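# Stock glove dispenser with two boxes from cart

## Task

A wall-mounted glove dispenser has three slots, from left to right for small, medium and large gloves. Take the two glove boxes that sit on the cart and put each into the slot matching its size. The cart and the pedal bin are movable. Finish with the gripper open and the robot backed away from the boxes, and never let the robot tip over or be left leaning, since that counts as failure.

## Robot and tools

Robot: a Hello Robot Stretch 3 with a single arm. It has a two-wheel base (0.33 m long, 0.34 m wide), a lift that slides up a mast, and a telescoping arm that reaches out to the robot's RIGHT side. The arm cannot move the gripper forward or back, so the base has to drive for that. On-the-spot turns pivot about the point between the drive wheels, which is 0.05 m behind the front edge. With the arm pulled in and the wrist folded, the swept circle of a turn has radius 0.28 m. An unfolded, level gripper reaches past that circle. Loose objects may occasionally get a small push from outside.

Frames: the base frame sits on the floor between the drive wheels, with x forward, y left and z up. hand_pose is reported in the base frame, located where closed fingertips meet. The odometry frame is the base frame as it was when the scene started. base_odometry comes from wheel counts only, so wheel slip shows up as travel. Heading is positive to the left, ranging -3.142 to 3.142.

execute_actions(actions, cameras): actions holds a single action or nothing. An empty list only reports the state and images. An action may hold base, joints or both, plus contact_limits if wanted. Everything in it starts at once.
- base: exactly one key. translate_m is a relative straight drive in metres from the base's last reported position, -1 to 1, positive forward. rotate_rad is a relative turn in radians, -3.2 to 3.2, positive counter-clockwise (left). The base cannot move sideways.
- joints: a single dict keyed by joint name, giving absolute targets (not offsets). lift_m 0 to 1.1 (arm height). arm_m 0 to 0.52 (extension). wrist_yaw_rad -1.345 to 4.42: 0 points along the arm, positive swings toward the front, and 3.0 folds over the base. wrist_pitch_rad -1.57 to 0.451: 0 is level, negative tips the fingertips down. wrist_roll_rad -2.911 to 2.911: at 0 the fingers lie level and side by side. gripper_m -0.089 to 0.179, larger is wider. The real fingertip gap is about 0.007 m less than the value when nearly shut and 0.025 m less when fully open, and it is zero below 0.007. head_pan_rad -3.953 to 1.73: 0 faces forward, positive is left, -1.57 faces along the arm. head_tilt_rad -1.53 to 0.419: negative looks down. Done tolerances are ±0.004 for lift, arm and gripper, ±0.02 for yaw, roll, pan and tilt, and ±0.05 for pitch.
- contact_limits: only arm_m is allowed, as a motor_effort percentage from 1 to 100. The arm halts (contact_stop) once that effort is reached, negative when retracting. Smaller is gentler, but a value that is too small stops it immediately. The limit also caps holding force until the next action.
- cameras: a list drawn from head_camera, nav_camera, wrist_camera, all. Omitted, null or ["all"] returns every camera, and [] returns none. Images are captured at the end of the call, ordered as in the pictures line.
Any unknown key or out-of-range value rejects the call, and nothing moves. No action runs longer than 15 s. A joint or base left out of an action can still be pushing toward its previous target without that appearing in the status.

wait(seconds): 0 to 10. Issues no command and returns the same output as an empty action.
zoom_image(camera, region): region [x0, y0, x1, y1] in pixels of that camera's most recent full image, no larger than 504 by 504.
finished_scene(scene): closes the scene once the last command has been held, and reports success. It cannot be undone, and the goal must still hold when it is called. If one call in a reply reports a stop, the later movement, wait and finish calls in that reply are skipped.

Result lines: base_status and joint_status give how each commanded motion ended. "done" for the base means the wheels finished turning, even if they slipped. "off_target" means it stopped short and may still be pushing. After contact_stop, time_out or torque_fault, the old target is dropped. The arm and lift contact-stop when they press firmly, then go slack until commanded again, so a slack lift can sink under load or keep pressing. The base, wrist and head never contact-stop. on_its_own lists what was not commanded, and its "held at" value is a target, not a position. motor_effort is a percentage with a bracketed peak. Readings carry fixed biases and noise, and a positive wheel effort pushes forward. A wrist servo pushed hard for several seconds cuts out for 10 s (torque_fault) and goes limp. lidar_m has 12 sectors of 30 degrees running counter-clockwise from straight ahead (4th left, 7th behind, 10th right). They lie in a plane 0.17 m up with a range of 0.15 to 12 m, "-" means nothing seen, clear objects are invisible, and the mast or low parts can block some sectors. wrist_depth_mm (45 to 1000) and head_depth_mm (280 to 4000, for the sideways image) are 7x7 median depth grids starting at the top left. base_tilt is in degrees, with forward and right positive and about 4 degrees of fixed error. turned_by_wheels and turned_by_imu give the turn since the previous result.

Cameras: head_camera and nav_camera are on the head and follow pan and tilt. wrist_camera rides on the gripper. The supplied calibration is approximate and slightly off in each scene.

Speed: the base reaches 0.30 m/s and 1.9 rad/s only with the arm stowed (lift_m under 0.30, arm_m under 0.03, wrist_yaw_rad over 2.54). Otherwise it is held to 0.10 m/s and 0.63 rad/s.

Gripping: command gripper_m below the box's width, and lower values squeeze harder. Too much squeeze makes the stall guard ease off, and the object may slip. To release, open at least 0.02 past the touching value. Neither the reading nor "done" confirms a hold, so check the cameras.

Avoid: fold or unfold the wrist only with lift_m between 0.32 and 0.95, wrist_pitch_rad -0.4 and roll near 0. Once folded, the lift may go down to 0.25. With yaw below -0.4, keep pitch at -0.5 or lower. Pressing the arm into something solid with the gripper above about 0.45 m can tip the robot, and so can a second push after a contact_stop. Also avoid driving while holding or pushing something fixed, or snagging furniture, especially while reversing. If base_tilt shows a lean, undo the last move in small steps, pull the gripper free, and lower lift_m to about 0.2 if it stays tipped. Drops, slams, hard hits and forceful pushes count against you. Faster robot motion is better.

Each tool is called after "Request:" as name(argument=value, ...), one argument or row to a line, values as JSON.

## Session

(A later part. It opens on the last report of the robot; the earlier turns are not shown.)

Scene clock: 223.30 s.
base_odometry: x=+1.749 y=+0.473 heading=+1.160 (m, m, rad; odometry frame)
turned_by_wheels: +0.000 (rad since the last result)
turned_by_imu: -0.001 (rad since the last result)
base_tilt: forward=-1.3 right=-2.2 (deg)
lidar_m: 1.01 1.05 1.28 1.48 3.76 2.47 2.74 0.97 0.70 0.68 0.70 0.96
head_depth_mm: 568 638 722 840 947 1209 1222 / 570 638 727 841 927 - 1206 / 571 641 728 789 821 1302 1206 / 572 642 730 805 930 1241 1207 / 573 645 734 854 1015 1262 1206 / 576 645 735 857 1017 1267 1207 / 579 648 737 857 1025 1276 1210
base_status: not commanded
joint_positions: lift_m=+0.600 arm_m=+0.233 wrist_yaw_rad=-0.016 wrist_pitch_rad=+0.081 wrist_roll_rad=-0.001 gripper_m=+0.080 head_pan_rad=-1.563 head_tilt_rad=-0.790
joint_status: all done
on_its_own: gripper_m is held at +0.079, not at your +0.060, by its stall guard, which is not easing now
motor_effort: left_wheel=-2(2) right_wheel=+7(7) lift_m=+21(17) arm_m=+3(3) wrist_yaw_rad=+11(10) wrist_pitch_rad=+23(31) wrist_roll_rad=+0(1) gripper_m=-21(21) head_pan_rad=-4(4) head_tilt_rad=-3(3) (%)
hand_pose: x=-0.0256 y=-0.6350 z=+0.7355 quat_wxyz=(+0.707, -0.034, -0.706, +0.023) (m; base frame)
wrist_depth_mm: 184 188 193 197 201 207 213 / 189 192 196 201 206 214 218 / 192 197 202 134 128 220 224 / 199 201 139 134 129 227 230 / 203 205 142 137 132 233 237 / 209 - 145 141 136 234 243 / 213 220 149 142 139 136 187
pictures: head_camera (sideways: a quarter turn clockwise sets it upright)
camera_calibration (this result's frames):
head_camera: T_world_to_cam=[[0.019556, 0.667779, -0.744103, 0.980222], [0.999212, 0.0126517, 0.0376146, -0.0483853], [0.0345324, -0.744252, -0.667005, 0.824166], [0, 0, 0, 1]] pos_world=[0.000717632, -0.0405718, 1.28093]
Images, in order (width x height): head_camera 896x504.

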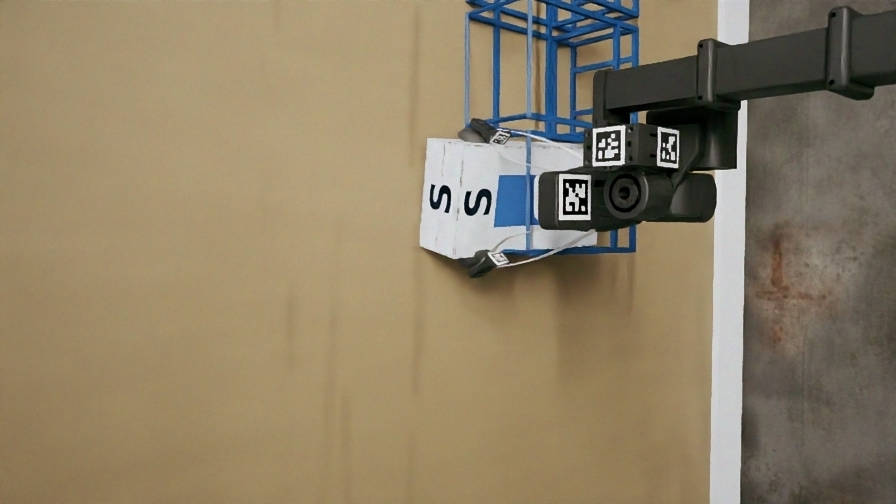

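Request:
execute_actions(
  actions=[
    {"joints":{"gripper_m":0.165,"wrist_pitch_rad":0.06}},
  ],
  cameras=[],
)

Request:
execute_actions(
  actions=[
    {"joints":{"lift_m":0.72}},
  ],
  cameras=["head_camera","nav_camera"],
)

Scene clock: 228.50 s.
base_odometry: x=+1.749 y=+0.473 heading=+1.160 (m, m, rad; odometry frame)
turned_by_wheels: +0.000 (rad since the last result)
turned_by_imu: +0.000 (rad since the last result)
base_tilt: forward=-1.2 right=-2.2 (deg)
lidar_m: 1.01 1.05 1.28 1.48 3.75 2.47 2.73 0.96 0.70 0.68 0.70 0.96
head_depth_mm: 568 637 723 840 946 1206 1224 / 571 640 728 835 950 - 1203 / 571 641 729 789 819 1299 1207 / 574 642 732 806 936 1257 1210 / 576 645 735 850 1014 1257 1211 / 577 646 734 854 1021 1263 1214 / 578 649 739 857 1027 1262 1217
base_status: not commanded
joint_positions: lift_m=+0.600 arm_m=+0.233 wrist_yaw_rad=-0.002 wrist_pitch_rad=+0.045 wrist_roll_rad=-0.001 gripper_m=+0.165 head_pan_rad=-1.563 head_tilt_rad=-0.790
joint_status: all done
motor_effort: left_wheel=+0(2) right_wheel=-1(7) lift_m=+20(21) arm_m=+2(2) wrist_yaw_rad=+2(10) wrist_pitch_rad=+6(22) wrist_roll_rad=+0(0) gripper_m=+0(83) head_pan_rad=-4(5) head_tilt_rad=-4(3) (%)
hand_pose: x=-0.0219 y=-0.6348 z=+0.7263 quat_wxyz=(+0.707, -0.016, -0.706, +0.015) (m; base frame)
wrist_depth_mm: 183 186 189 193 197 201 207 / 189 192 195 199 204 208 213 / 195 197 138 130 126 214 220 / 200 203 139 134 130 222 228 / 206 210 143 138 133 132 236 / 212 219 147 142 137 148 237 / 224 224 151 146 141 138 250
pictures: none
No camera images: the call's "cameras" was empty. Leave "cameras" out to get every camera's image.

Scene clock: 230.43 s.
base_odometry: x=+1.749 y=+0.473 heading=+1.160 (m, m, rad; odometry frame)
turned_by_wheels: +0.000 (rad since the last result)
turned_by_imu: +0.000 (rad since the last result)
base_tilt: forward=-1.1 right=-2.2 (deg)
lidar_m: 1.01 1.04 1.28 1.49 3.77 2.47 2.73 0.97 0.70 0.68 0.70 0.95
head_depth_mm: 569 637 725 837 937 - 1182 / 569 640 728 842 - 1251 1204 / 571 642 727 798 - 1250 1205 / 573 643 732 815 917 1253 1205 / 574 643 734 850 1016 1260 1208 / 576 645 736 856 1017 1262 1208 / 578 647 741 858 1023 1269 1211
base_status: not commanded
joint_positions: lift_m=+0.720 arm_m=+0.233 wrist_yaw_rad=-0.002 wrist_pitch_rad=+0.044 wrist_roll_rad=-0.001 gripper_m=+0.165 head_pan_rad=-1.563 head_tilt_rad=-0.790
joint_status: all done
motor_effort: left_wheel=+0(0) right_wheel=-1(1) lift_m=+25(23) arm_m=+2(2) wrist_yaw_rad=+1(1) wrist_pitch_rad=+7(7) wrist_roll_rad=+0(0) gripper_m=+1(1) head_pan_rad=-4(4) head_tilt_rad=-3(3) (%)
hand_pose: x=-0.0218 y=-0.6348 z=+0.8458 quat_wxyz=(+0.708, -0.016, -0.706, +0.015) (m; base frame)
wrist_depth_mm: 182 186 189 195 197 202 206 / 188 192 196 198 205 209 212 / 195 198 203 206 209 216 220 / 199 204 208 212 218 223 228 / 206 212 216 221 225 - 238 / 211 219 223 226 232 240 247 / 223 227 213 183 174 250 257
pictures: head_camera (sideways: a quarter turn clockwise sets it upright), nav_camera (sideways: a quarter turn counterclockwise sets it upright)
camera_calibration (this result's frames):
head_camera: T_world_to_cam=[[0.0195559, 0.667779, -0.744103, 0.980222], [0.999212, 0.0126518, 0.0376146, -0.0483853], [0.0345325, -0.744252, -0.667005, 0.824166], [0, 0, 0, 1]] pos_world=[0.000717637, -0.0405718, 1.28093]
nav_camera: T_world_to_cam=[[0.00623476, -0.764068, 0.645106, -0.808118], [-0.998785, 0.0267755, 0.041366, 0.000447147], [-0.0488794, -0.64458, -0.762973, 0.950654], [0, 0, 0, 1]] pos_world=[0.0519524, -0.00469582, 1.24663]
Images, in order (width x height): head_camera 896x504, nav_camera 672x504.

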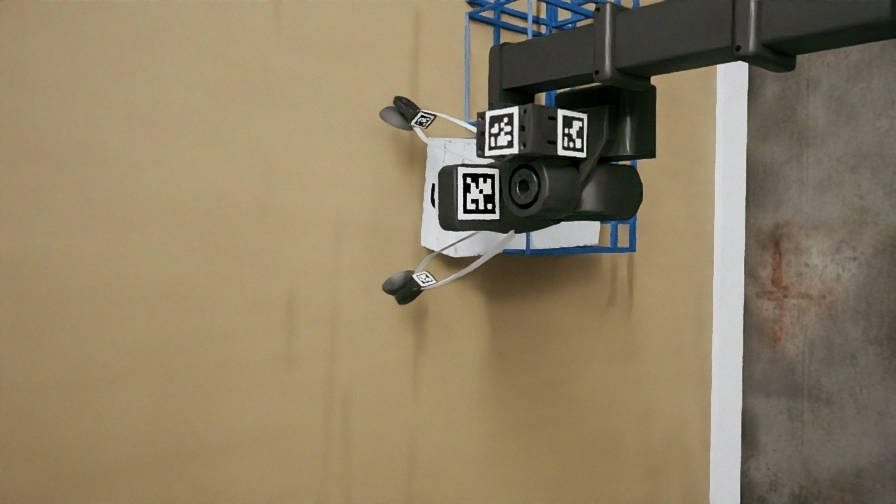

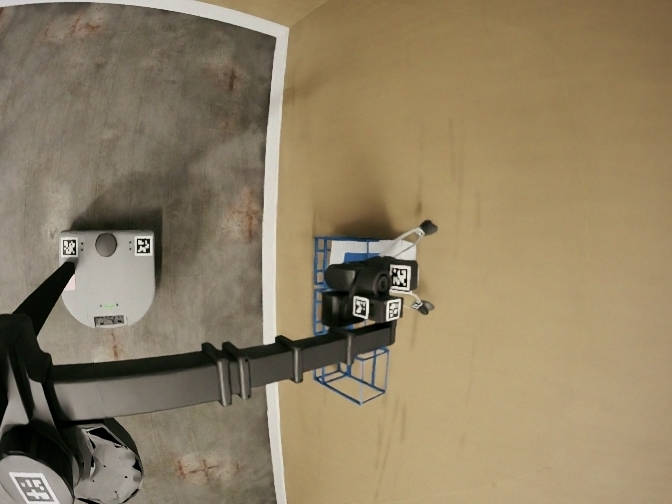

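Request:
execute_actions(
  actions=[
    {"joints":{"arm_m":0.0}},
  ],
  cameras=["head_camera","wrist_camera"],
)

Scene clock: 236.90 s.
base_odometry: x=+1.749 y=+0.473 heading=+1.160 (m, m, rad; odometry frame)
turned_by_wheels: +0.000 (rad since the last result)
turned_by_imu: +0.000 (rad since the last result)
base_tilt: forward=-1.5 right=-2.2 (deg)
lidar_m: 1.01 1.04 1.27 1.48 3.76 2.46 2.74 0.97 0.70 0.68 0.70 0.95
head_depth_mm: 569 636 726 842 950 1230 1246 / 571 640 726 838 948 1244 1246 / 572 641 730 790 865 1169 - / 575 644 731 812 903 1212 1196 / 574 644 733 852 988 1261 1210 / 576 648 738 856 1017 1262 1215 / 577 649 737 860 1022 1275 1214
base_status: not commanded
joint_positions: lift_m=+0.720 arm_m=+0.003 wrist_yaw_rad=+0.000 wrist_pitch_rad=+0.044 wrist_roll_rad=-0.001 gripper_m=+0.165 head_pan_rad=-1.563 head_tilt_rad=-0.790
joint_status: all done
joint sent to its limit — the command would take arm_m past its lower limit, so that joint was sent only as far as its limit.
motor_effort: left_wheel=+1(0) right_wheel=-1(1) lift_m=+25(25) arm_m=-3(3) wrist_yaw_rad=+0(1) wrist_pitch_rad=+7(8) wrist_roll_rad=+0(0) gripper_m=+0(1) head_pan_rad=-4(4) head_tilt_rad=-3(3) (%)
hand_pose: x=-0.0215 y=-0.4050 z=+0.8457 quat_wxyz=(+0.707, -0.015, -0.706, +0.015) (m; base frame)
wrist_depth_mm: 387 402 403 411 422 434 435 / 401 406 416 430 435 438 453 / 415 421 431 443 454 460 474 / 428 436 446 448 464 473 491 / 438 448 451 386 478 - 500 / 448 469 474 398 487 516 522 / 476 484 488 410 510 518 537
pictures: head_camera (sideways: a quarter turn clockwise sets it upright), wrist_camera
camera_calibration (this result's frames):
head_camera: T_world_to_cam=[[0.0195569, 0.667782, -0.7441, 0.980218], [0.999212, 0.0126501, 0.0376146, -0.0483854], [0.0345313, -0.744249, -0.667009, 0.824171], [0, 0, 0, 1]] pos_world=[0.000717573, -0.0405717, 1.28093]
wrist_camera: T_world_to_cam=[[-0.995481, 0.0749848, -0.0582627, 0.0496041], [0.0732535, 0.215979, -0.973646, 0.926771], [-0.0604251, -0.973514, -0.220496, -0.033999], [0, 0, 0, 1]] pos_world=[-0.0205637, -0.236982, 0.897741]
Images, in order (width x height): head_camera 896x504, wrist_camera 644x364.

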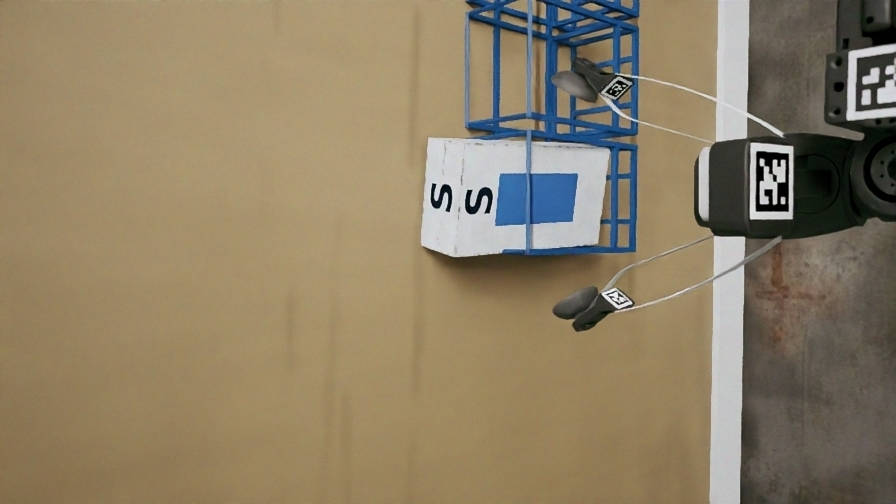

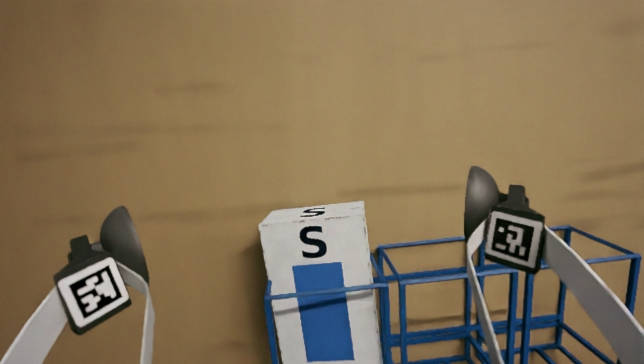

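Request:
execute_actions(
  actions=[
    {"joints":{"gripper_m":0.0,"lift_m":0.73,"wrist_pitch_rad":-0.1}},
  ],
  cameras=[],
)

Request:
execute_actions(
  actions=[
    {"joints":{"arm_m":0.225}},
  ],
  cameras=["head_camera"],
)

Request:
execute_actions(
  actions=[
    {"joints":{"lift_m":0.65}},
  ],
  cameras=["head_camera","nav_camera"],
)

Scene clock: 245.40 s.
base_odometry: x=+1.749 y=+0.473 heading=+1.160 (m, m, rad; odometry frame)
turned_by_wheels: +0.000 (rad since the last result)
turned_by_imu: +0.000 (rad since the last result)
base_tilt: forward=-1.3 right=-2.4 (deg)
lidar_m: 1.01 1.04 1.27 1.49 3.77 2.46 2.73 0.96 0.70 0.68 0.70 0.96
head_depth_mm: 568 636 725 837 946 1233 1247 / 569 637 727 834 945 1236 1250 / 572 642 728 790 841 1163 - / 573 644 733 811 916 1217 1197 / 574 644 734 853 1016 1253 1204 / 576 646 735 856 1020 1267 1212 / 576 647 739 861 1024 1273 1219
base_status: not commanded
joint_positions: lift_m=+0.730 arm_m=+0.003 wrist_yaw_rad=+0.000 wrist_pitch_rad=-0.115 wrist_roll_rad=-0.001 gripper_m=+0.000 head_pan_rad=-1.563 head_tilt_rad=-0.790
joint_status: all done
motor_effort: left_wheel=+1(1) right_wheel=-1(1) lift_m=+25(25) arm_m=-3(3) wrist_yaw_rad=+0(0) wrist_pitch_rad=+6(8) wrist_roll_rad=+0(0) gripper_m=-2(82) head_pan_rad=-4(4) head_tilt_rad=-3(3) (%)
hand_pose: x=-0.0215 y=-0.3997 z=+0.8153 quat_wxyz=(+0.706, +0.041, -0.705, -0.041) (m; base frame)
wrist_depth_mm: 372 376 385 399 409 423 424 / 392 397 408 419 428 436 449 / 413 422 432 438 461 467 485 / 434 450 458 383 484 496 510 / 469 470 479 - 512 528 539 / 496 503 514 439 552 560 588 / 530 542 554 454 469 599 636
pictures: none
No camera images: the call's "cameras" was empty. Leave "cameras" out to get every camera's image.

Scene clock: 248.27 s.
base_odometry: x=+1.749 y=+0.473 heading=+1.160 (m, m, rad; odometry frame)
turned_by_wheels: +0.000 (rad since the last result)
turned_by_imu: +0.000 (rad since the last result)
base_tilt: forward=-1.3 right=-2.3 (deg)
lidar_m: 1.01 1.05 1.28 1.49 3.76 2.47 2.73 0.97 0.70 0.68 0.70 0.95
head_depth_mm: 569 637 726 842 - - 1180 / 571 637 727 827 - 1252 1206 / 571 640 730 793 - 1247 1204 / 573 642 733 811 916 1254 1199 / 573 645 733 851 1020 1254 1214 / 576 646 736 853 1022 1263 1207 / 577 648 738 859 1022 1271 1218
base_status: not commanded
joint_positions: lift_m=+0.730 arm_m=+0.225 wrist_yaw_rad=+0.000 wrist_pitch_rad=-0.116 wrist_roll_rad=-0.001 gripper_m=+0.000 head_pan_rad=-1.563 head_tilt_rad=-0.790
joint_status: all done
motor_effort: left_wheel=+0(0) right_wheel=-2(2) lift_m=+25(24) arm_m=+2(2) wrist_yaw_rad=+0(1) wrist_pitch_rad=+7(7) wrist_roll_rad=+0(0) gripper_m=-2(2) head_pan_rad=-4(4) head_tilt_rad=-4(3) (%)
hand_pose: x=-0.0215 y=-0.6215 z=+0.8151 quat_wxyz=(+0.706, +0.041, -0.705, -0.041) (m; base frame)
wrist_depth_mm: 181 183 186 191 195 200 205 / 189 191 195 201 205 212 217 / 198 202 208 214 218 224 231 / 210 215 221 224 232 240 246 / 224 228 232 - 244 256 264 / 238 245 242 174 177 274 277 / 253 261 184 178 173 293 306
pictures: head_camera (sideways: a quarter turn clockwise sets it upright)
camera_calibration (this result's frames):
head_camera: T_world_to_cam=[[0.0195773, 0.667784, -0.744098, 0.980215], [0.999213, 0.0126195, 0.0376146, -0.0483854], [0.0345086, -0.744248, -0.667011, 0.824174], [0, 0, 0, 1]] pos_world=[0.000716334, -0.0405715, 1.28093]
Images, in order (width x height): head_camera 896x504.

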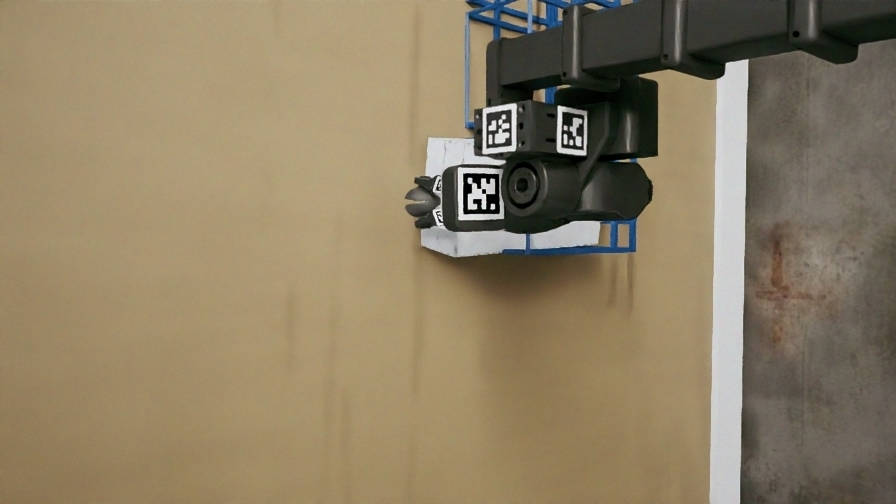

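Scene clock: 249.50 s.
base_odometry: x=+1.749 y=+0.473 heading=+1.160 (m, m, rad; odometry frame)
turned_by_wheels: +0.000 (rad since the last result)
turned_by_imu: +0.000 (rad since the last result)
base_tilt: forward=-1.3 right=-2.2 (deg)
lidar_m: 1.01 1.05 1.27 1.49 3.77 2.46 2.73 0.96 0.70 0.68 0.70 0.95
head_depth_mm: 571 639 727 842 940 - - / 572 639 728 835 - 1279 1204 / 572 641 730 791 - 1261 1204 / 573 643 733 813 924 1251 1209 / 576 646 736 853 1018 1256 1205 / 578 647 737 854 1020 1266 1211 / 577 650 740 864 1024 1277 1217
base_status: not commanded
joint_positions: lift_m=+0.678 arm_m=+0.225 wrist_yaw_rad=+0.003 wrist_pitch_rad=-0.022 wrist_roll_rad=-0.001 gripper_m=+0.000 head_pan_rad=-1.563 head_tilt_rad=-0.791
joint_status: lift_m contact_stop (moved -0.052 of -0.080)
on_its_own: lift_m is slack since a contact_stop, until your next command for it (your +0.650 is given up); wrist_pitch_rad is at rest, and its effort (-36) is outside its rest range (-20 to +32)
motor_effort: left_wheel=+2(2) right_wheel=-4(4) lift_m=+18(26) arm_m=+2(2) wrist_yaw_rad=-2(3) wrist_pitch_rad=-36(43) wrist_roll_rad=+0(0) gripper_m=-2(2) head_pan_rad=-4(4) head_tilt_rad=-4(3) (%)
hand_pose: x=-0.0206 y=-0.6254 z=+0.7867 quat_wxyz=(+0.708, +0.009, -0.706, -0.007) (m; base frame)
wrist_depth_mm: 186 187 192 196 202 204 208 / 194 195 200 203 208 213 217 / 201 204 209 213 218 224 227 / 208 213 216 220 228 233 239 / 219 223 224 - 185 245 248 / 229 233 167 163 161 256 260 / 241 243 172 168 166 267 277
pictures: head_camera (sideways: a quarter turn clockwise sets it upright), nav_camera (sideways: a quarter turn counterclockwise sets it upright)
camera_calibration (this result's frames):
head_camera: T_world_to_cam=[[0.0195786, 0.667927, -0.743969, 0.980048], [0.999213, 0.0126086, 0.0376156, -0.0483866], [0.0345048, -0.74412, -0.667154, 0.82436], [0, 0, 0, 1]] pos_world=[0.000716154, -0.0405674, 1.28092]
nav_camera: T_world_to_cam=[[0.00620842, -0.764197, 0.644953, -0.807918], [-0.998784, 0.0268029, 0.0413729, 0.000438157], [-0.0489036, -0.644425, -0.763102, 0.950822], [0, 0, 0, 1]] pos_world=[0.0519522, -0.00468637, 1.24663]
Images, in order (width x height): head_camera 896x504, nav_camera 672x504.

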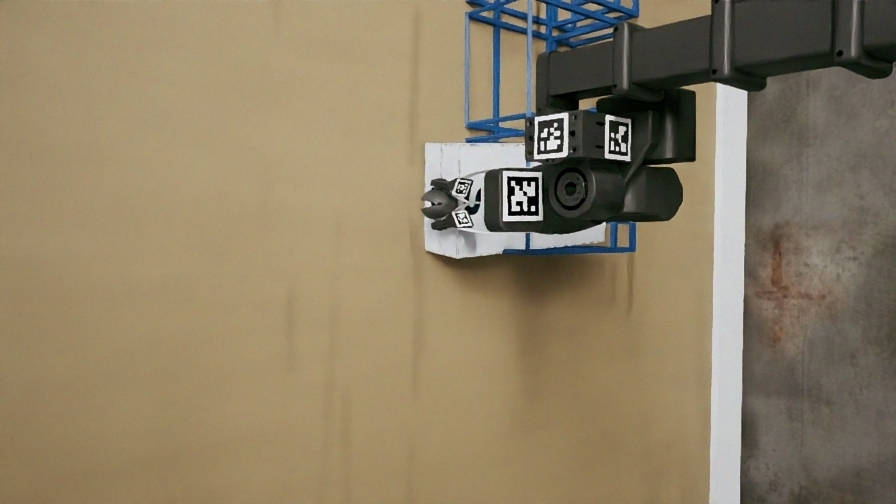

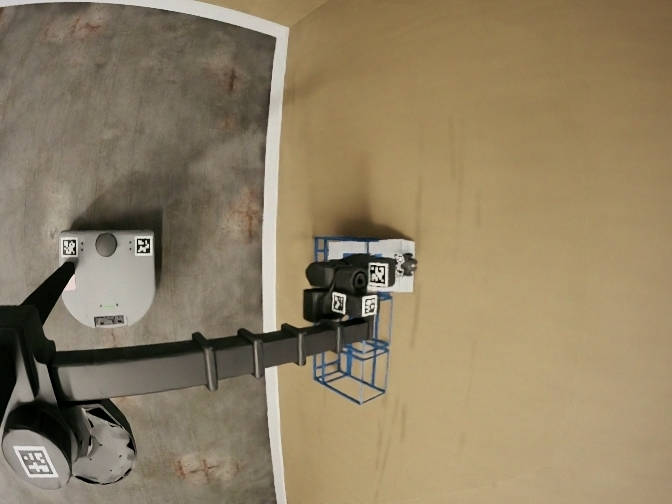

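Request:
execute_actions(
  actions=[
    {"joints":{"lift_m":0.76,"wrist_pitch_rad":0.0}},
  ],
  cameras=[],
)

Request:
execute_actions(
  actions=[
    {"joints":{"arm_m":0.0}},
  ],
  cameras=["head_camera"],
)

Request:
zoom_image(
  camera="head_camera",
  region=[400,0,700,300],
)

Scene clock: 256.10 s.
base_odometry: x=+1.749 y=+0.473 heading=+1.160 (m, m, rad; odometry frame)
turned_by_wheels: +0.000 (rad since the last result)
turned_by_imu: +0.000 (rad since the last result)
base_tilt: forward=-1.3 right=-2.1 (deg)
lidar_m: 1.01 1.04 1.28 1.49 3.75 2.46 2.73 0.97 0.70 0.68 0.70 0.95
head_depth_mm: 568 638 724 820 - - 1182 / 570 641 729 807 - 1236 1201 / 571 641 728 - - 1248 1203 / 573 644 733 813 908 1249 1207 / 575 644 734 852 1017 1257 1210 / 576 645 737 855 1018 1269 1209 / 578 649 739 857 1025 1269 1214
base_status: not commanded
joint_positions: lift_m=+0.760 arm_m=+0.225 wrist_yaw_rad=+0.001 wrist_pitch_rad=-0.022 wrist_roll_rad=-0.001 gripper_m=+0.000 head_pan_rad=-1.563 head_tilt_rad=-0.791
joint_status: all done
motor_effort: left_wheel=+1(2) right_wheel=-4(4) lift_m=+25(28) arm_m=+2(2) wrist_yaw_rad=+0(2) wrist_pitch_rad=+10(23) wrist_roll_rad=+0(0) gripper_m=-2(2) head_pan_rad=-4(4) head_tilt_rad=-3(3) (%)
hand_pose: x=-0.0211 y=-0.6254 z=+0.8688 quat_wxyz=(+0.708, +0.009, -0.707, -0.008) (m; base frame)
wrist_depth_mm: 184 189 192 196 198 203 209 / 192 195 200 205 208 212 217 / 200 203 207 213 217 222 227 / 208 212 217 222 227 233 239 / 218 222 228 - 239 243 252 / 228 233 239 248 250 258 266 / 240 246 245 219 208 270 280
pictures: none
No camera images: the call's "cameras" was empty. Leave "cameras" out to get every camera's image.

Scene clock: 258.97 s.
base_odometry: x=+1.749 y=+0.473 heading=+1.160 (m, m, rad; odometry frame)
turned_by_wheels: +0.000 (rad since the last result)
turned_by_imu: +0.000 (rad since the last result)
base_tilt: forward=-1.3 right=-2.2 (deg)
lidar_m: 1.01 1.05 1.28 1.49 3.74 2.47 2.73 0.97 0.70 0.67 0.70 0.95
head_depth_mm: 570 637 724 841 948 1231 - / 571 639 727 835 947 1231 - / 571 640 732 790 882 - - / 573 642 732 811 922 1249 1197 / 574 644 735 852 1017 1257 1202 / 575 647 736 855 1020 1267 1208 / 577 649 738 860 1026 1271 1210
base_status: not commanded
joint_positions: lift_m=+0.760 arm_m=+0.003 wrist_yaw_rad=+0.000 wrist_pitch_rad=-0.022 wrist_roll_rad=-0.001 gripper_m=+0.000 head_pan_rad=-1.563 head_tilt_rad=-0.791
joint_status: all done
joint sent to its limit — the command would take arm_m past its lower limit, so that joint was sent only as far as its limit.
motor_effort: left_wheel=+2(2) right_wheel=-4(3) lift_m=+25(25) arm_m=-3(2) wrist_yaw_rad=+0(0) wrist_pitch_rad=+10(10) wrist_roll_rad=+0(0) gripper_m=-2(1) head_pan_rad=-4(4) head_tilt_rad=-3(3) (%)
hand_pose: x=-0.0214 y=-0.4036 z=+0.8689 quat_wxyz=(+0.708, +0.008, -0.707, -0.008) (m; base frame)
wrist_depth_mm: 383 385 399 399 411 419 433 / 395 404 408 417 427 442 446 / 414 417 425 439 451 467 464 / 424 438 444 456 470 484 496 / 447 458 476 - 489 505 519 / 473 480 488 414 519 535 551 / 498 502 522 428 537 554 575
pictures: head_camera (sideways: a quarter turn clockwise sets it upright)
camera_calibration (this result's frames):
head_camera: T_world_to_cam=[[0.0195791, 0.667927, -0.743969, 0.980048], [0.999213, 0.0126078, 0.0376156, -0.0483866], [0.0345043, -0.74412, -0.667154, 0.82436], [0, 0, 0, 1]] pos_world=[0.000716125, -0.0405674, 1.28092]
Images, in order (width x height): head_camera 896x504.

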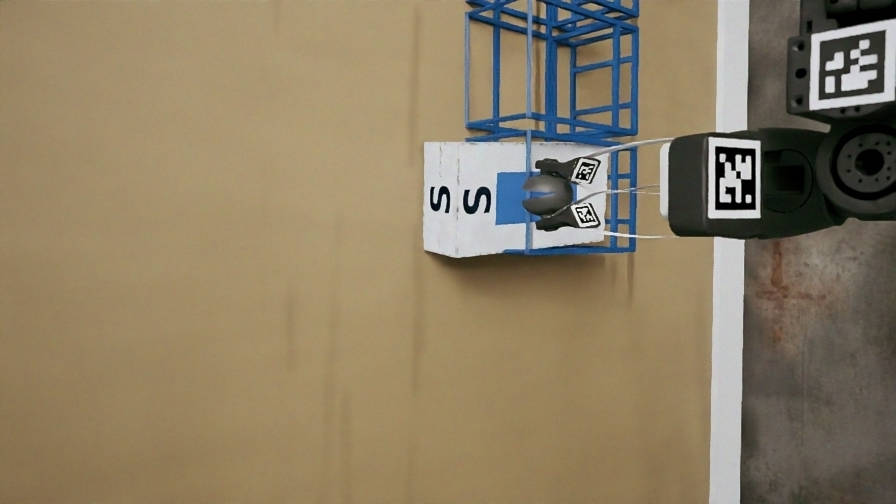

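Region (400, 0, 700, 300) of head_camera's 896x504 image, scaled by 1.680, with more detail than that image has.

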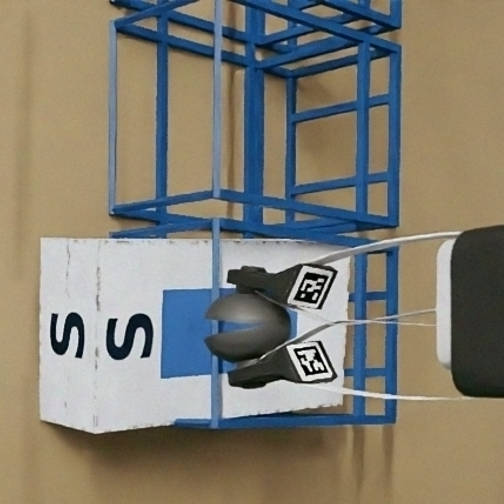

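Request:
execute_actions(
  actions=[
    {"joints":{"gripper_m":0.179,"lift_m":0.645,"wrist_pitch_rad":0.0}},
  ],
  cameras=[],
)

Request:
execute_actions(
  actions=[
    {"joints":{"arm_m":0.235}},
  ],
  cameras=["head_camera"],
)

Request:
execute_actions(
  actions=[
    {"joints":{"gripper_m":0.07,"wrist_pitch_rad":0.08}},
  ],
  cameras=[],
)

Request:
execute_actions(
  actions=[
    {"joints":{"lift_m":0.68}},
  ],
  cameras=["head_camera","wrist_camera"],
)

Scene clock: 271.00 s.
base_odometry: x=+1.749 y=+0.473 heading=+1.160 (m, m, rad; odometry frame)
turned_by_wheels: +0.000 (rad since the last result)
turned_by_imu: +0.000 (rad since the last result)
base_tilt: forward=-1.2 right=-2.2 (deg)
lidar_m: 1.01 1.05 1.28 1.49 3.77 2.47 2.73 0.97 0.70 0.67 0.70 0.95
head_depth_mm: 570 636 727 838 949 1235 1194 / 570 640 727 835 950 1244 1213 / 572 641 729 791 866 1238 - / 573 643 732 814 902 1246 1196 / 574 645 734 852 1016 1277 1207 / 575 647 736 853 1021 1269 1210 / 578 648 739 859 1026 1276 1211
base_status: not commanded
joint_positions: lift_m=+0.645 arm_m=+0.003 wrist_yaw_rad=+0.000 wrist_pitch_rad=-0.021 wrist_roll_rad=-0.001 gripper_m=+0.179 head_pan_rad=-1.563 head_tilt_rad=-0.791
joint_status: all done
motor_effort: left_wheel=+1(1) right_wheel=-4(4) lift_m=+20(24) arm_m=-2(3) wrist_yaw_rad=+0(0) wrist_pitch_rad=+10(10) wrist_roll_rad=+0(0) gripper_m=+0(84) head_pan_rad=-4(5) head_tilt_rad=-3(3) (%)
hand_pose: x=-0.0214 y=-0.4036 z=+0.7543 quat_wxyz=(+0.708, +0.008, -0.707, -0.008) (m; base frame)
wrist_depth_mm: 381 388 395 405 411 425 431 / 395 408 411 425 434 442 448 / 414 425 428 376 451 466 466 / 429 438 444 373 462 470 487 / 445 457 460 386 494 504 525 / - 483 485 405 513 498 543 / 504 498 515 413 540 565 585
pictures: none
No camera images: the call's "cameras" was empty. Leave "cameras" out to get every camera's image.

Scene clock: 273.93 s.
base_odometry: x=+1.749 y=+0.473 heading=+1.160 (m, m, rad; odometry frame)
turned_by_wheels: +0.000 (rad since the last result)
turned_by_imu: +0.000 (rad since the last result)
base_tilt: forward=-1.3 right=-2.4 (deg)
lidar_m: 1.01 1.05 1.27 1.49 3.74 2.47 2.72 0.97 0.70 0.68 0.70 0.95
head_depth_mm: 569 637 727 839 949 1188 - / 571 639 725 826 927 1300 1201 / 572 642 731 791 - 1297 1206 / 573 641 732 812 921 1248 1206 / 574 645 735 853 1012 1259 1209 / 577 648 736 856 1017 1273 1215 / 577 649 737 862 1027 1269 1210
base_status: not commanded
joint_positions: lift_m=+0.645 arm_m=+0.235 wrist_yaw_rad=+0.000 wrist_pitch_rad=-0.021 wrist_roll_rad=-0.001 gripper_m=+0.179 head_pan_rad=-1.563 head_tilt_rad=-0.791
joint_status: all done
motor_effort: left_wheel=+1(2) right_wheel=-4(4) lift_m=+20(19) arm_m=+2(2) wrist_yaw_rad=+1(0) wrist_pitch_rad=+10(9) wrist_roll_rad=+0(0) gripper_m=+0(1) head_pan_rad=-4(4) head_tilt_rad=-3(3) (%)
hand_pose: x=-0.0214 y=-0.6354 z=+0.7543 quat_wxyz=(+0.708, +0.008, -0.707, -0.008) (m; base frame)
wrist_depth_mm: 176 179 183 186 191 194 199 / 182 185 189 194 198 203 209 / 190 194 196 203 207 212 216 / 200 201 200 153 137 220 226 / 207 211 145 142 140 232 236 / - 222 149 147 145 244 250 / 229 232 155 152 151 256 261
pictures: head_camera (sideways: a quarter turn clockwise sets it upright)
camera_calibration (this result's frames):
head_camera: T_world_to_cam=[[0.0195808, 0.667927, -0.743969, 0.980048], [0.999213, 0.0126053, 0.0376156, -0.0483866], [0.0345024, -0.74412, -0.667154, 0.82436], [0, 0, 0, 1]] pos_world=[0.000716023, -0.0405674, 1.28092]
Images, in order (width x height): head_camera 896x504.

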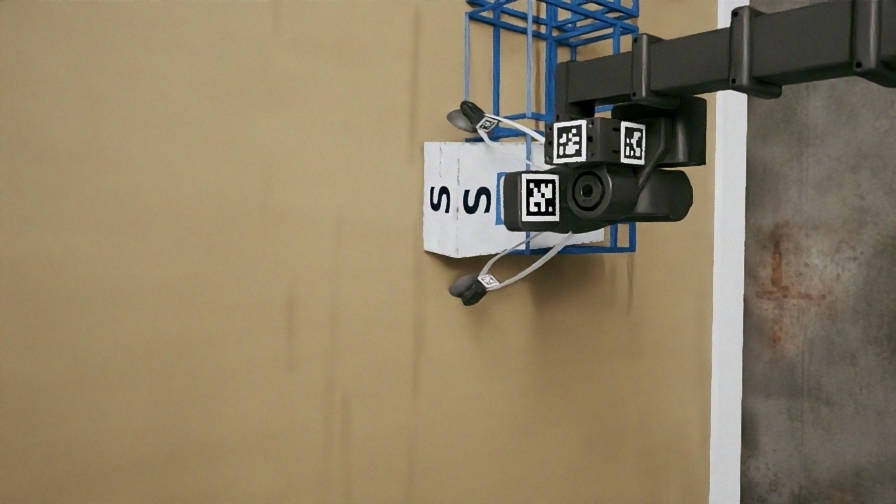

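Scene clock: 275.50 s.
base_odometry: x=+1.749 y=+0.473 heading=+1.160 (m, m, rad; odometry frame)
turned_by_wheels: +0.000 (rad since the last result)
turned_by_imu: +0.000 (rad since the last result)
base_tilt: forward=-1.3 right=-2.2 (deg)
lidar_m: 1.01 1.04 1.28 1.48 3.76 2.46 2.73 0.96 0.70 0.68 0.70 0.95
head_depth_mm: 570 638 725 839 946 1190 - / 570 640 727 834 929 1299 1206 / 572 640 728 792 - 1296 1212 / 573 642 732 810 923 1254 1207 / 574 645 734 850 1014 1255 1207 / 576 646 735 853 1025 1267 1211 / 577 649 738 858 1022 1268 1210
base_status: not commanded
joint_positions: lift_m=+0.645 arm_m=+0.235 wrist_yaw_rad=-0.008 wrist_pitch_rad=+0.058 wrist_roll_rad=-0.001 gripper_m=+0.071 head_pan_rad=-1.563 head_tilt_rad=-0.791
joint_status: all done
motor_effort: left_wheel=+1(2) right_wheel=+0(3) lift_m=+20(20) arm_m=+2(2) wrist_yaw_rad=+4(5) wrist_pitch_rad=+10(12) wrist_roll_rad=+0(0) gripper_m=-22(96) head_pan_rad=-4(4) head_tilt_rad=-3(3) (%)
hand_pose: x=-0.0235 y=-0.6369 z=+0.7746 quat_wxyz=(+0.707, -0.023, -0.706, +0.017) (m; base frame)
wrist_depth_mm: 181 185 189 192 197 202 208 / 187 190 195 199 202 208 211 / 192 196 201 204 210 214 221 / 198 201 206 209 214 222 226 / 203 205 166 143 141 229 235 / 210 - 147 145 143 236 243 / 215 220 150 148 147 243 252
pictures: none
No camera images: the call's "cameras" was empty. Leave "cameras" out to get every camera's image.

Scene clock: 276.63 s.
base_odometry: x=+1.749 y=+0.473 heading=+1.160 (m, m, rad; odometry frame)
turned_by_wheels: +0.000 (rad since the last result)
turned_by_imu: +0.000 (rad since the last result)
base_tilt: forward=-1.3 right=-2.2 (deg)
lidar_m: 1.01 1.05 1.28 1.49 3.77 2.46 2.73 0.97 0.70 0.68 0.70 0.95
head_depth_mm: 569 638 727 839 939 - - / 570 639 727 836 - 1251 1208 / 570 641 731 771 - 1258 1198 / 573 642 730 796 919 1248 1209 / 575 644 733 854 1013 1261 1208 / 575 646 735 854 1022 1267 1211 / 576 648 739 858 1023 1271 1214
base_status: not commanded
joint_positions: lift_m=+0.680 arm_m=+0.235 wrist_yaw_rad=-0.007 wrist_pitch_rad=+0.005 wrist_roll_rad=-0.001 gripper_m=+0.074 head_pan_rad=-1.563 head_tilt_rad=-0.791
joint_status: all done
on_its_own: wrist_pitch_rad is at rest, and its effort (+34) is outside its rest range (-20 to +32)
motor_effort: left_wheel=+0(1) right_wheel=+1(1) lift_m=+28(26) arm_m=+2(2) wrist_yaw_rad=+4(6) wrist_pitch_rad=+34(36) wrist_roll_rad=+0(0) gripper_m=-20(22) head_pan_rad=-4(4) head_tilt_rad=-3(3) (%)
hand_pose: x=-0.0234 y=-0.6361 z=+0.7956 quat_wxyz=(+0.708, -0.004, -0.707, -0.001) (m; base frame)
wrist_depth_mm: 176 180 184 187 193 197 201 / 182 186 191 195 200 204 209 / 190 193 198 202 209 214 220 / 197 201 205 211 215 223 230 / 206 207 173 144 143 234 241 / 214 - 148 147 145 242 248 / 222 229 152 150 149 254 260
pictures: head_camera (sideways: a quarter turn clockwise sets it upright), wrist_camera
camera_calibration (this result's frames):
head_camera: T_world_to_cam=[[0.0195811, 0.667927, -0.743969, 0.980048], [0.999213, 0.0126049, 0.0376155, -0.0483866], [0.0345021, -0.74412, -0.667154, 0.82436], [0, 0, 0, 1]] pos_world=[0.000716004, -0.0405674, 1.28092]
wrist_camera: T_world_to_cam=[[-0.994886, 0.084469, -0.0553743, 0.0658958], [0.0751654, 0.252993, -0.964544, 0.944349], [-0.0674647, -0.963774, -0.258048, -0.23429], [0, 0, 0, 1]] pos_world=[-0.0212298, -0.470282, 0.854057]
Images, in order (width x height): head_camera 896x504, wrist_camera 644x364.

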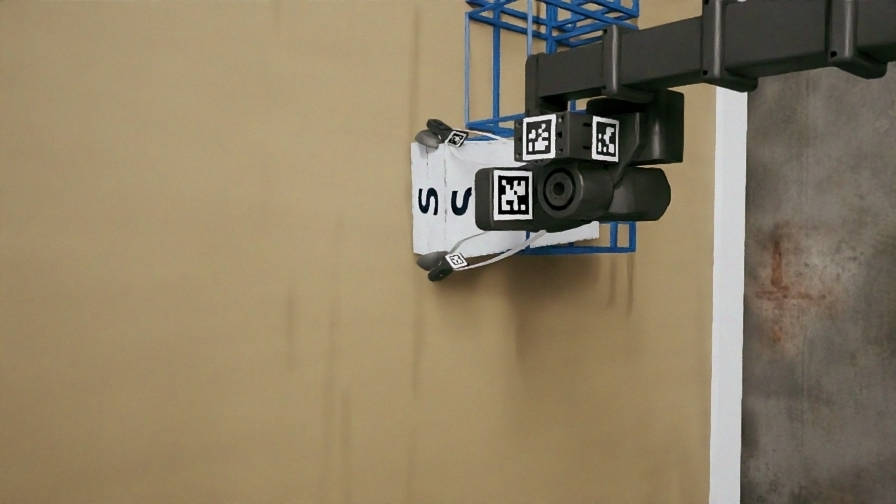

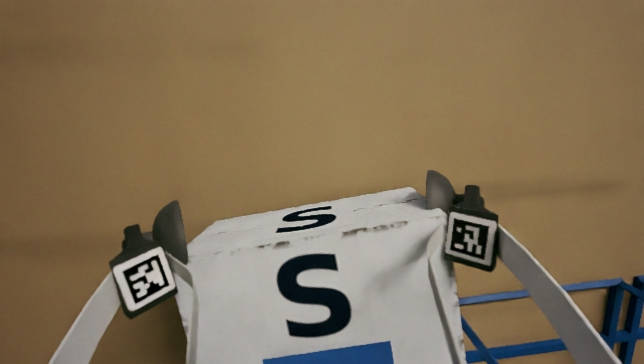

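Request:
execute_actions(
  actions=[
    {"joints":{"wrist_roll_rad":0.06,"wrist_pitch_rad":0.08}},
  ],
  cameras=["head_camera","wrist_camera"],
)

Scene clock: 279.93 s.
base_odometry: x=+1.749 y=+0.473 heading=+1.160 (m, m, rad; odometry frame)
turned_by_wheels: +0.000 (rad since the last result)
turned_by_imu: +0.000 (rad since the last result)
base_tilt: forward=-1.4 right=-2.2 (deg)
lidar_m: 1.01 1.05 1.28 1.49 3.75 2.46 2.73 0.97 0.70 0.68 0.70 0.95
head_depth_mm: 569 638 725 838 940 - - / 571 638 726 836 - 1251 1201 / 570 641 728 772 - 1260 1202 / 573 643 733 800 922 1256 1212 / 573 645 733 852 1014 1253 1206 / 574 647 735 856 1024 1260 1215 / 578 649 739 857 1024 1272 1215
base_status: not commanded
joint_positions: lift_m=+0.680 arm_m=+0.235 wrist_yaw_rad=-0.011 wrist_pitch_rad=+0.004 wrist_roll_rad=+0.044 gripper_m=+0.074 head_pan_rad=-1.563 head_tilt_rad=-0.791
joint_status: wrist_pitch_rad off_target (ended at +0.004, target +0.080); the others done
on_its_own: wrist_pitch_rad is at rest, and its effort (+35) is outside its rest range (-20 to +32)
motor_effort: left_wheel=+0(0) right_wheel=+3(3) lift_m=+28(28) arm_m=+2(2) wrist_yaw_rad=+8(8) wrist_pitch_rad=+35(36) wrist_roll_rad=+7(9) gripper_m=-21(20) head_pan_rad=-4(4) head_tilt_rad=-4(3) (%)
hand_pose: x=-0.0243 y=-0.6361 z=+0.7952 quat_wxyz=(+0.692, -0.005, -0.722, -0.003) (m; base frame)
wrist_depth_mm: 176 179 183 187 192 196 203 / 183 185 189 196 201 205 210 / 190 193 198 203 209 215 220 / 197 200 206 210 214 224 230 / 205 206 181 145 142 233 240 / 212 216 148 146 145 243 249 / 221 227 152 150 149 254 261
pictures: head_camera (sideways: a quarter turn clockwise sets it upright), wrist_camera
camera_calibration (this result's frames):
head_camera: T_world_to_cam=[[0.0195809, 0.667927, -0.743969, 0.980048], [0.999213, 0.0126052, 0.0376156, -0.0483866], [0.0345023, -0.74412, -0.667154, 0.82436], [0, 0, 0, 1]] pos_world=[0.000716018, -0.0405674, 1.28092]
wrist_camera: T_world_to_cam=[[-0.99111, 0.0880758, -0.0997165, 0.102568], [0.11911, 0.253473, -0.959982, 0.941834], [-0.0592758, -0.963325, -0.26171, -0.231008], [0, 0, 0, 1]] pos_world=[-0.0242182, -0.470298, 0.853914]
Images, in order (width x height): head_camera 896x504, wrist_camera 644x364.

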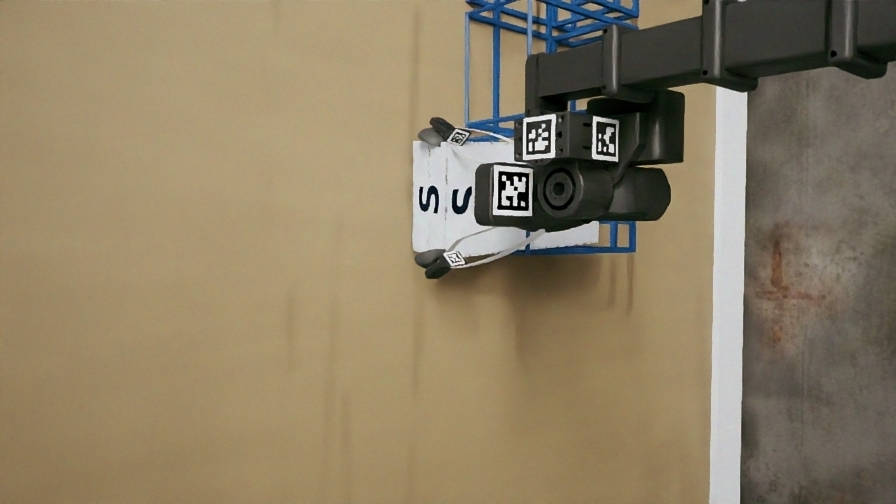

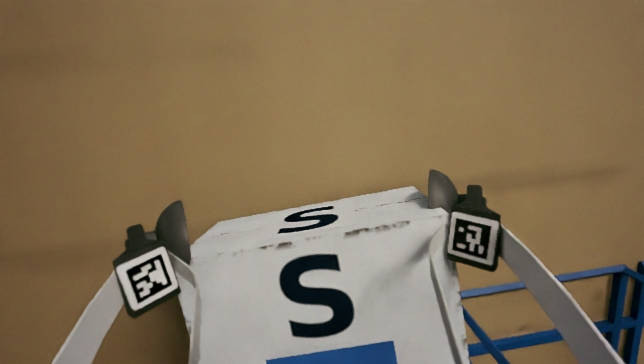

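Request:
execute_actions(
  actions=[
    {"joints":{"lift_m":0.625}},
  ],
  cameras=["head_camera","wrist_camera"],
)

Scene clock: 283.27 s.
base_odometry: x=+1.749 y=+0.473 heading=+1.160 (m, m, rad; odometry frame)
turned_by_wheels: +0.000 (rad since the last result)
turned_by_imu: +0.000 (rad since the last result)
base_tilt: forward=-1.4 right=-2.2 (deg)
lidar_m: 1.01 1.05 1.28 1.48 3.76 2.47 2.73 0.97 0.70 0.68 0.70 0.95
head_depth_mm: 569 637 725 840 948 1204 - / 571 641 729 825 930 1303 1199 / 572 640 730 792 - 1302 1203 / 573 643 732 811 930 1256 1202 / 574 645 736 851 1016 1257 1201 / 576 648 737 854 1023 1271 1214 / 578 649 738 858 1027 1279 1211
base_status: not commanded
joint_positions: lift_m=+0.625 arm_m=+0.235 wrist_yaw_rad=-0.014 wrist_pitch_rad=+0.127 wrist_roll_rad=+0.048 gripper_m=+0.076 head_pan_rad=-1.563 head_tilt_rad=-0.791
joint_status: all done
on_its_own: gripper_m is held at +0.076, not at your +0.070, by its stall guard, which is still easing; wrist_pitch_rad is at rest, and its effort (-22) is outside its rest range (-20 to +32); wrist_pitch_rad moved +0.123 to your old target +0.080
motor_effort: left_wheel=-1(1) right_wheel=+5(5) lift_m=+14(24) arm_m=+2(2) wrist_yaw_rad=+9(10) wrist_pitch_rad=-22(35) wrist_roll_rad=+5(7) gripper_m=-7(21) head_pan_rad=-4(5) head_tilt_rad=-3(3) (%)
hand_pose: x=-0.0251 y=-0.6370 z=+0.7726 quat_wxyz=(+0.689, -0.049, -0.722, +0.041) (m; base frame)
wrist_depth_mm: 190 192 195 199 204 210 214 / 193 196 200 203 208 212 219 / 196 200 202 208 214 217 222 / 199 202 207 213 216 222 227 / 202 205 176 143 140 227 232 / 206 - 145 143 140 232 236 / 209 216 145 143 141 233 240
pictures: head_camera (sideways: a quarter turn clockwise sets it upright), wrist_camera
camera_calibration (this result's frames):
head_camera: T_world_to_cam=[[0.0195809, 0.667927, -0.743969, 0.980047], [0.999213, 0.0126051, 0.0376156, -0.0483866], [0.0345022, -0.74412, -0.667154, 0.82436], [0, 0, 0, 1]] pos_world=[0.000716013, -0.0405674, 1.28092]
wrist_camera: T_world_to_cam=[[-0.990574, 0.0778474, -0.112703, 0.103105], [0.122368, 0.133219, -0.983503, 0.86214], [-0.0615491, -0.988025, -0.141489, -0.346506], [0, 0, 0, 1]] pos_world=[-0.024692, -0.465236, 0.810511]
Images, in order (width x height): head_camera 896x504, wrist_camera 644x364.

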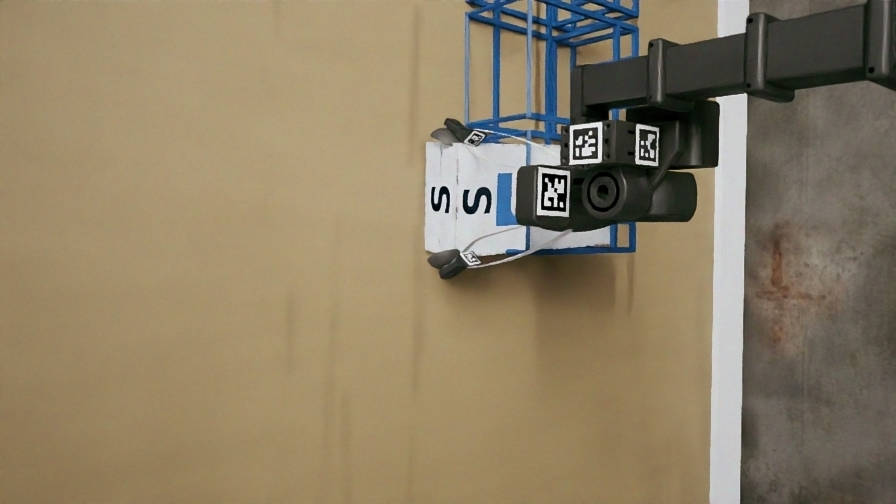

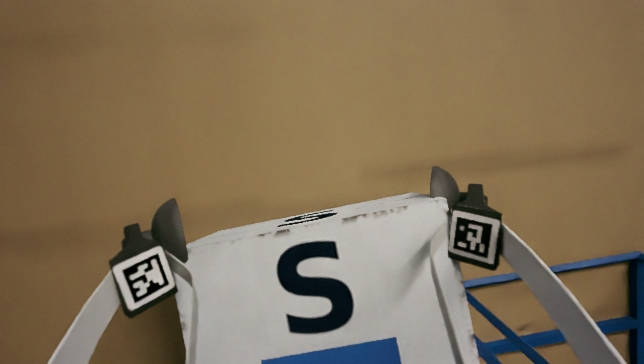

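Request:
execute_actions(
  actions=[
    {"joints":{"gripper_m":0.179,"wrist_roll_rad":0,"wrist_pitch_rad":0.0}},
  ],
  cameras=[],
)

Request:
execute_actions(
  actions=[
    {"joints":{"lift_m":0.72}},
  ],
  cameras=[],
)

Request:
execute_actions(
  actions=[
    {"joints":{"arm_m":0.0,"head_tilt_rad":-0.9},"base":{"translate_m":-0.12}},
  ],
  cameras=["head_camera","wrist_camera"],
)

Scene clock: 293.73 s.
base_odometry: x=+1.749 y=+0.473 heading=+1.160 (m, m, rad; odometry frame)
turned_by_wheels: +0.000 (rad since the last result)
turned_by_imu: +0.000 (rad since the last result)
base_tilt: forward=-1.2 right=-2.2 (deg)
lidar_m: 1.01 1.04 1.27 1.49 3.74 2.46 2.74 0.97 0.70 0.68 0.70 0.95
head_depth_mm: 569 637 725 834 949 1208 - / 570 639 726 823 940 1298 1207 / 571 640 729 789 - 1305 1206 / 574 642 733 810 921 1249 1206 / 575 645 736 850 1015 1259 1210 / 576 646 736 854 1019 1268 1214 / 578 649 739 861 1029 1273 1212
base_status: not commanded
joint_positions: lift_m=+0.625 arm_m=+0.235 wrist_yaw_rad=-0.002 wrist_pitch_rad=-0.014 wrist_roll_rad=-0.002 gripper_m=+0.179 head_pan_rad=-1.563 head_tilt_rad=-0.791
joint_status: all done
motor_effort: left_wheel=+0(1) right_wheel=-1(5) lift_m=+19(19) arm_m=+2(2) wrist_yaw_rad=+1(10) wrist_pitch_rad=+7(49) wrist_roll_rad=+1(6) gripper_m=+1(85) head_pan_rad=-4(4) head_tilt_rad=-4(4) (%)
hand_pose: x=-0.0219 y=-0.6356 z=+0.7361 quat_wxyz=(+0.708, +0.005, -0.706, -0.006) (m; base frame)
wrist_depth_mm: 176 180 184 186 191 195 200 / 183 185 190 195 200 205 208 / 190 193 197 200 131 213 219 / 198 200 136 134 131 222 228 / 204 211 140 137 135 187 239 / - 221 144 141 138 239 249 / 230 229 148 145 141 141 196
pictures: none
No camera images: the call's "cameras" was empty. Leave "cameras" out to get every camera's image.

Scene clock: 295.43 s.
base_odometry: x=+1.749 y=+0.473 heading=+1.160 (m, m, rad; odometry frame)
turned_by_wheels: +0.000 (rad since the last result)
turned_by_imu: +0.000 (rad since the last result)
base_tilt: forward=-1.3 right=-2.3 (deg)
lidar_m: 1.01 1.05 1.28 1.49 3.75 2.46 2.73 0.97 0.70 0.68 0.70 0.95
head_depth_mm: 569 637 724 840 931 - - / 571 639 727 844 - 1241 1201 / 572 641 730 802 - 1237 1202 / 572 642 732 811 919 1249 1203 / 574 643 735 854 1015 1258 1211 / 576 646 737 856 1020 1267 1212 / 577 647 740 859 1026 1276 1216
base_status: not commanded
joint_positions: lift_m=+0.720 arm_m=+0.235 wrist_yaw_rad=-0.002 wrist_pitch_rad=-0.016 wrist_roll_rad=-0.002 gripper_m=+0.179 head_pan_rad=-1.563 head_tilt_rad=-0.791
joint_status: all done
motor_effort: left_wheel=+0(0) right_wheel=-1(1) lift_m=+25(24) arm_m=+2(2) wrist_yaw_rad=+1(2) wrist_pitch_rad=+7(7) wrist_roll_rad=+0(0) gripper_m=+0(1) head_pan_rad=-4(4) head_tilt_rad=-3(3) (%)
hand_pose: x=-0.0219 y=-0.6356 z=+0.8305 quat_wxyz=(+0.708, +0.005, -0.706, -0.006) (m; base frame)
wrist_depth_mm: 176 180 183 187 191 195 199 / 183 187 189 195 199 203 207 / 190 193 199 201 207 212 218 / 198 202 206 210 217 221 228 / 204 212 216 222 227 229 237 / - 222 225 213 213 245 254 / 229 231 175 161 157 258 264
pictures: none
No camera images: the call's "cameras" was empty. Leave "cameras" out to get every camera's image.

Scene clock: 298.37 s.
base_odometry: x=+1.701 y=+0.363 heading=+1.160 (m, m, rad; odometry frame)
turned_by_wheels: +0.000 (rad since the last result)
turned_by_imu: +0.000 (rad since the last result)
base_tilt: forward=-1.3 right=-2.1 (deg)
lidar_m: 1.13 1.17 1.32 1.95 3.75 2.35 2.64 0.97 0.70 0.68 0.70 0.95
head_depth_mm: 586 671 777 929 1150 1305 - / 588 672 779 907 1192 1320 - / 590 673 783 935 1109 - - / 591 674 770 826 1165 1310 1168 / 593 677 774 816 1173 1321 1169 / 593 679 791 945 1175 1316 1170 / 596 680 789 946 1188 1322 1174
base_status: done
joint_positions: lift_m=+0.720 arm_m=+0.003 wrist_yaw_rad=+0.000 wrist_pitch_rad=-0.016 wrist_roll_rad=-0.002 gripper_m=+0.179 head_pan_rad=-1.563 head_tilt_rad=-0.889
joint_status: all done
joint sent to its limit — the command would take arm_m past its lower limit, so that joint was sent only as far as its limit.
motor_effort: left_wheel=+1(1) right_wheel=-3(9) lift_m=+25(24) arm_m=-3(4) wrist_yaw_rad=+0(2) wrist_pitch_rad=+8(7) wrist_roll_rad=+1(0) gripper_m=+0(1) head_pan_rad=-4(4) head_tilt_rad=-4(13) (%)
hand_pose: x=-0.0215 y=-0.4037 z=+0.8304 quat_wxyz=(+0.708, +0.006, -0.706, -0.006) (m; base frame)
wrist_depth_mm: 382 388 394 403 412 425 434 / 399 403 413 423 429 444 454 / 410 419 437 433 448 462 470 / 428 441 445 463 466 478 501 / 451 458 381 480 485 491 519 / - 475 394 504 506 531 547 / 498 504 403 521 541 548 583
pictures: head_camera (sideways: a quarter turn clockwise sets it upright), wrist_camera
camera_calibration (this result's frames):
head_camera: T_world_to_cam=[[0.0190549, 0.737722, -0.674836, 0.889957], [0.999241, 0.008879, 0.0379213, -0.0487801], [0.0339673, -0.675047, -0.736993, 0.915195], [0, 0, 0, 1]] pos_world=[0.000698343, -0.0383074, 1.27692]
wrist_camera: T_world_to_cam=[[-0.995512, 0.0784741, -0.0528947, 0.0455295], [0.0725355, 0.273723, -0.959069, 0.92278], [-0.0607836, -0.958602, -0.278187, 0.0177355], [0, 0, 0, 1]] pos_world=[-0.020531, -0.239158, 0.892352]
Images, in order (width x height): head_camera 896x504, wrist_camera 644x364.

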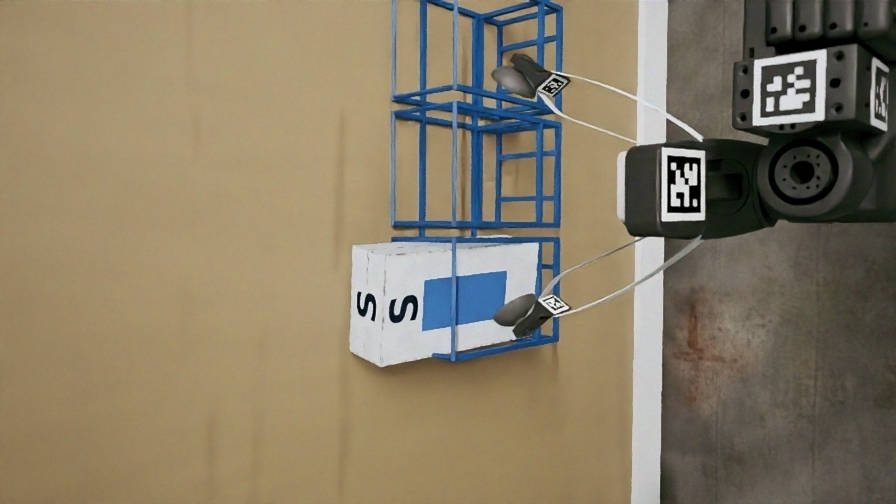

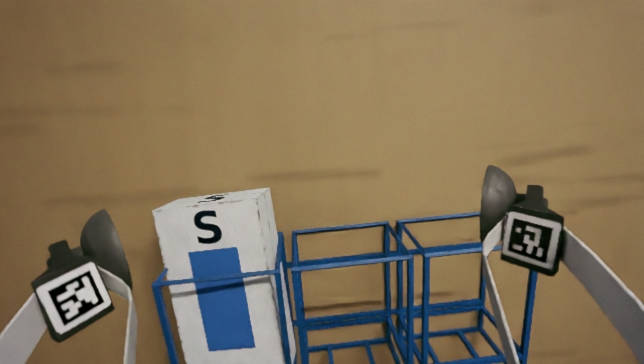

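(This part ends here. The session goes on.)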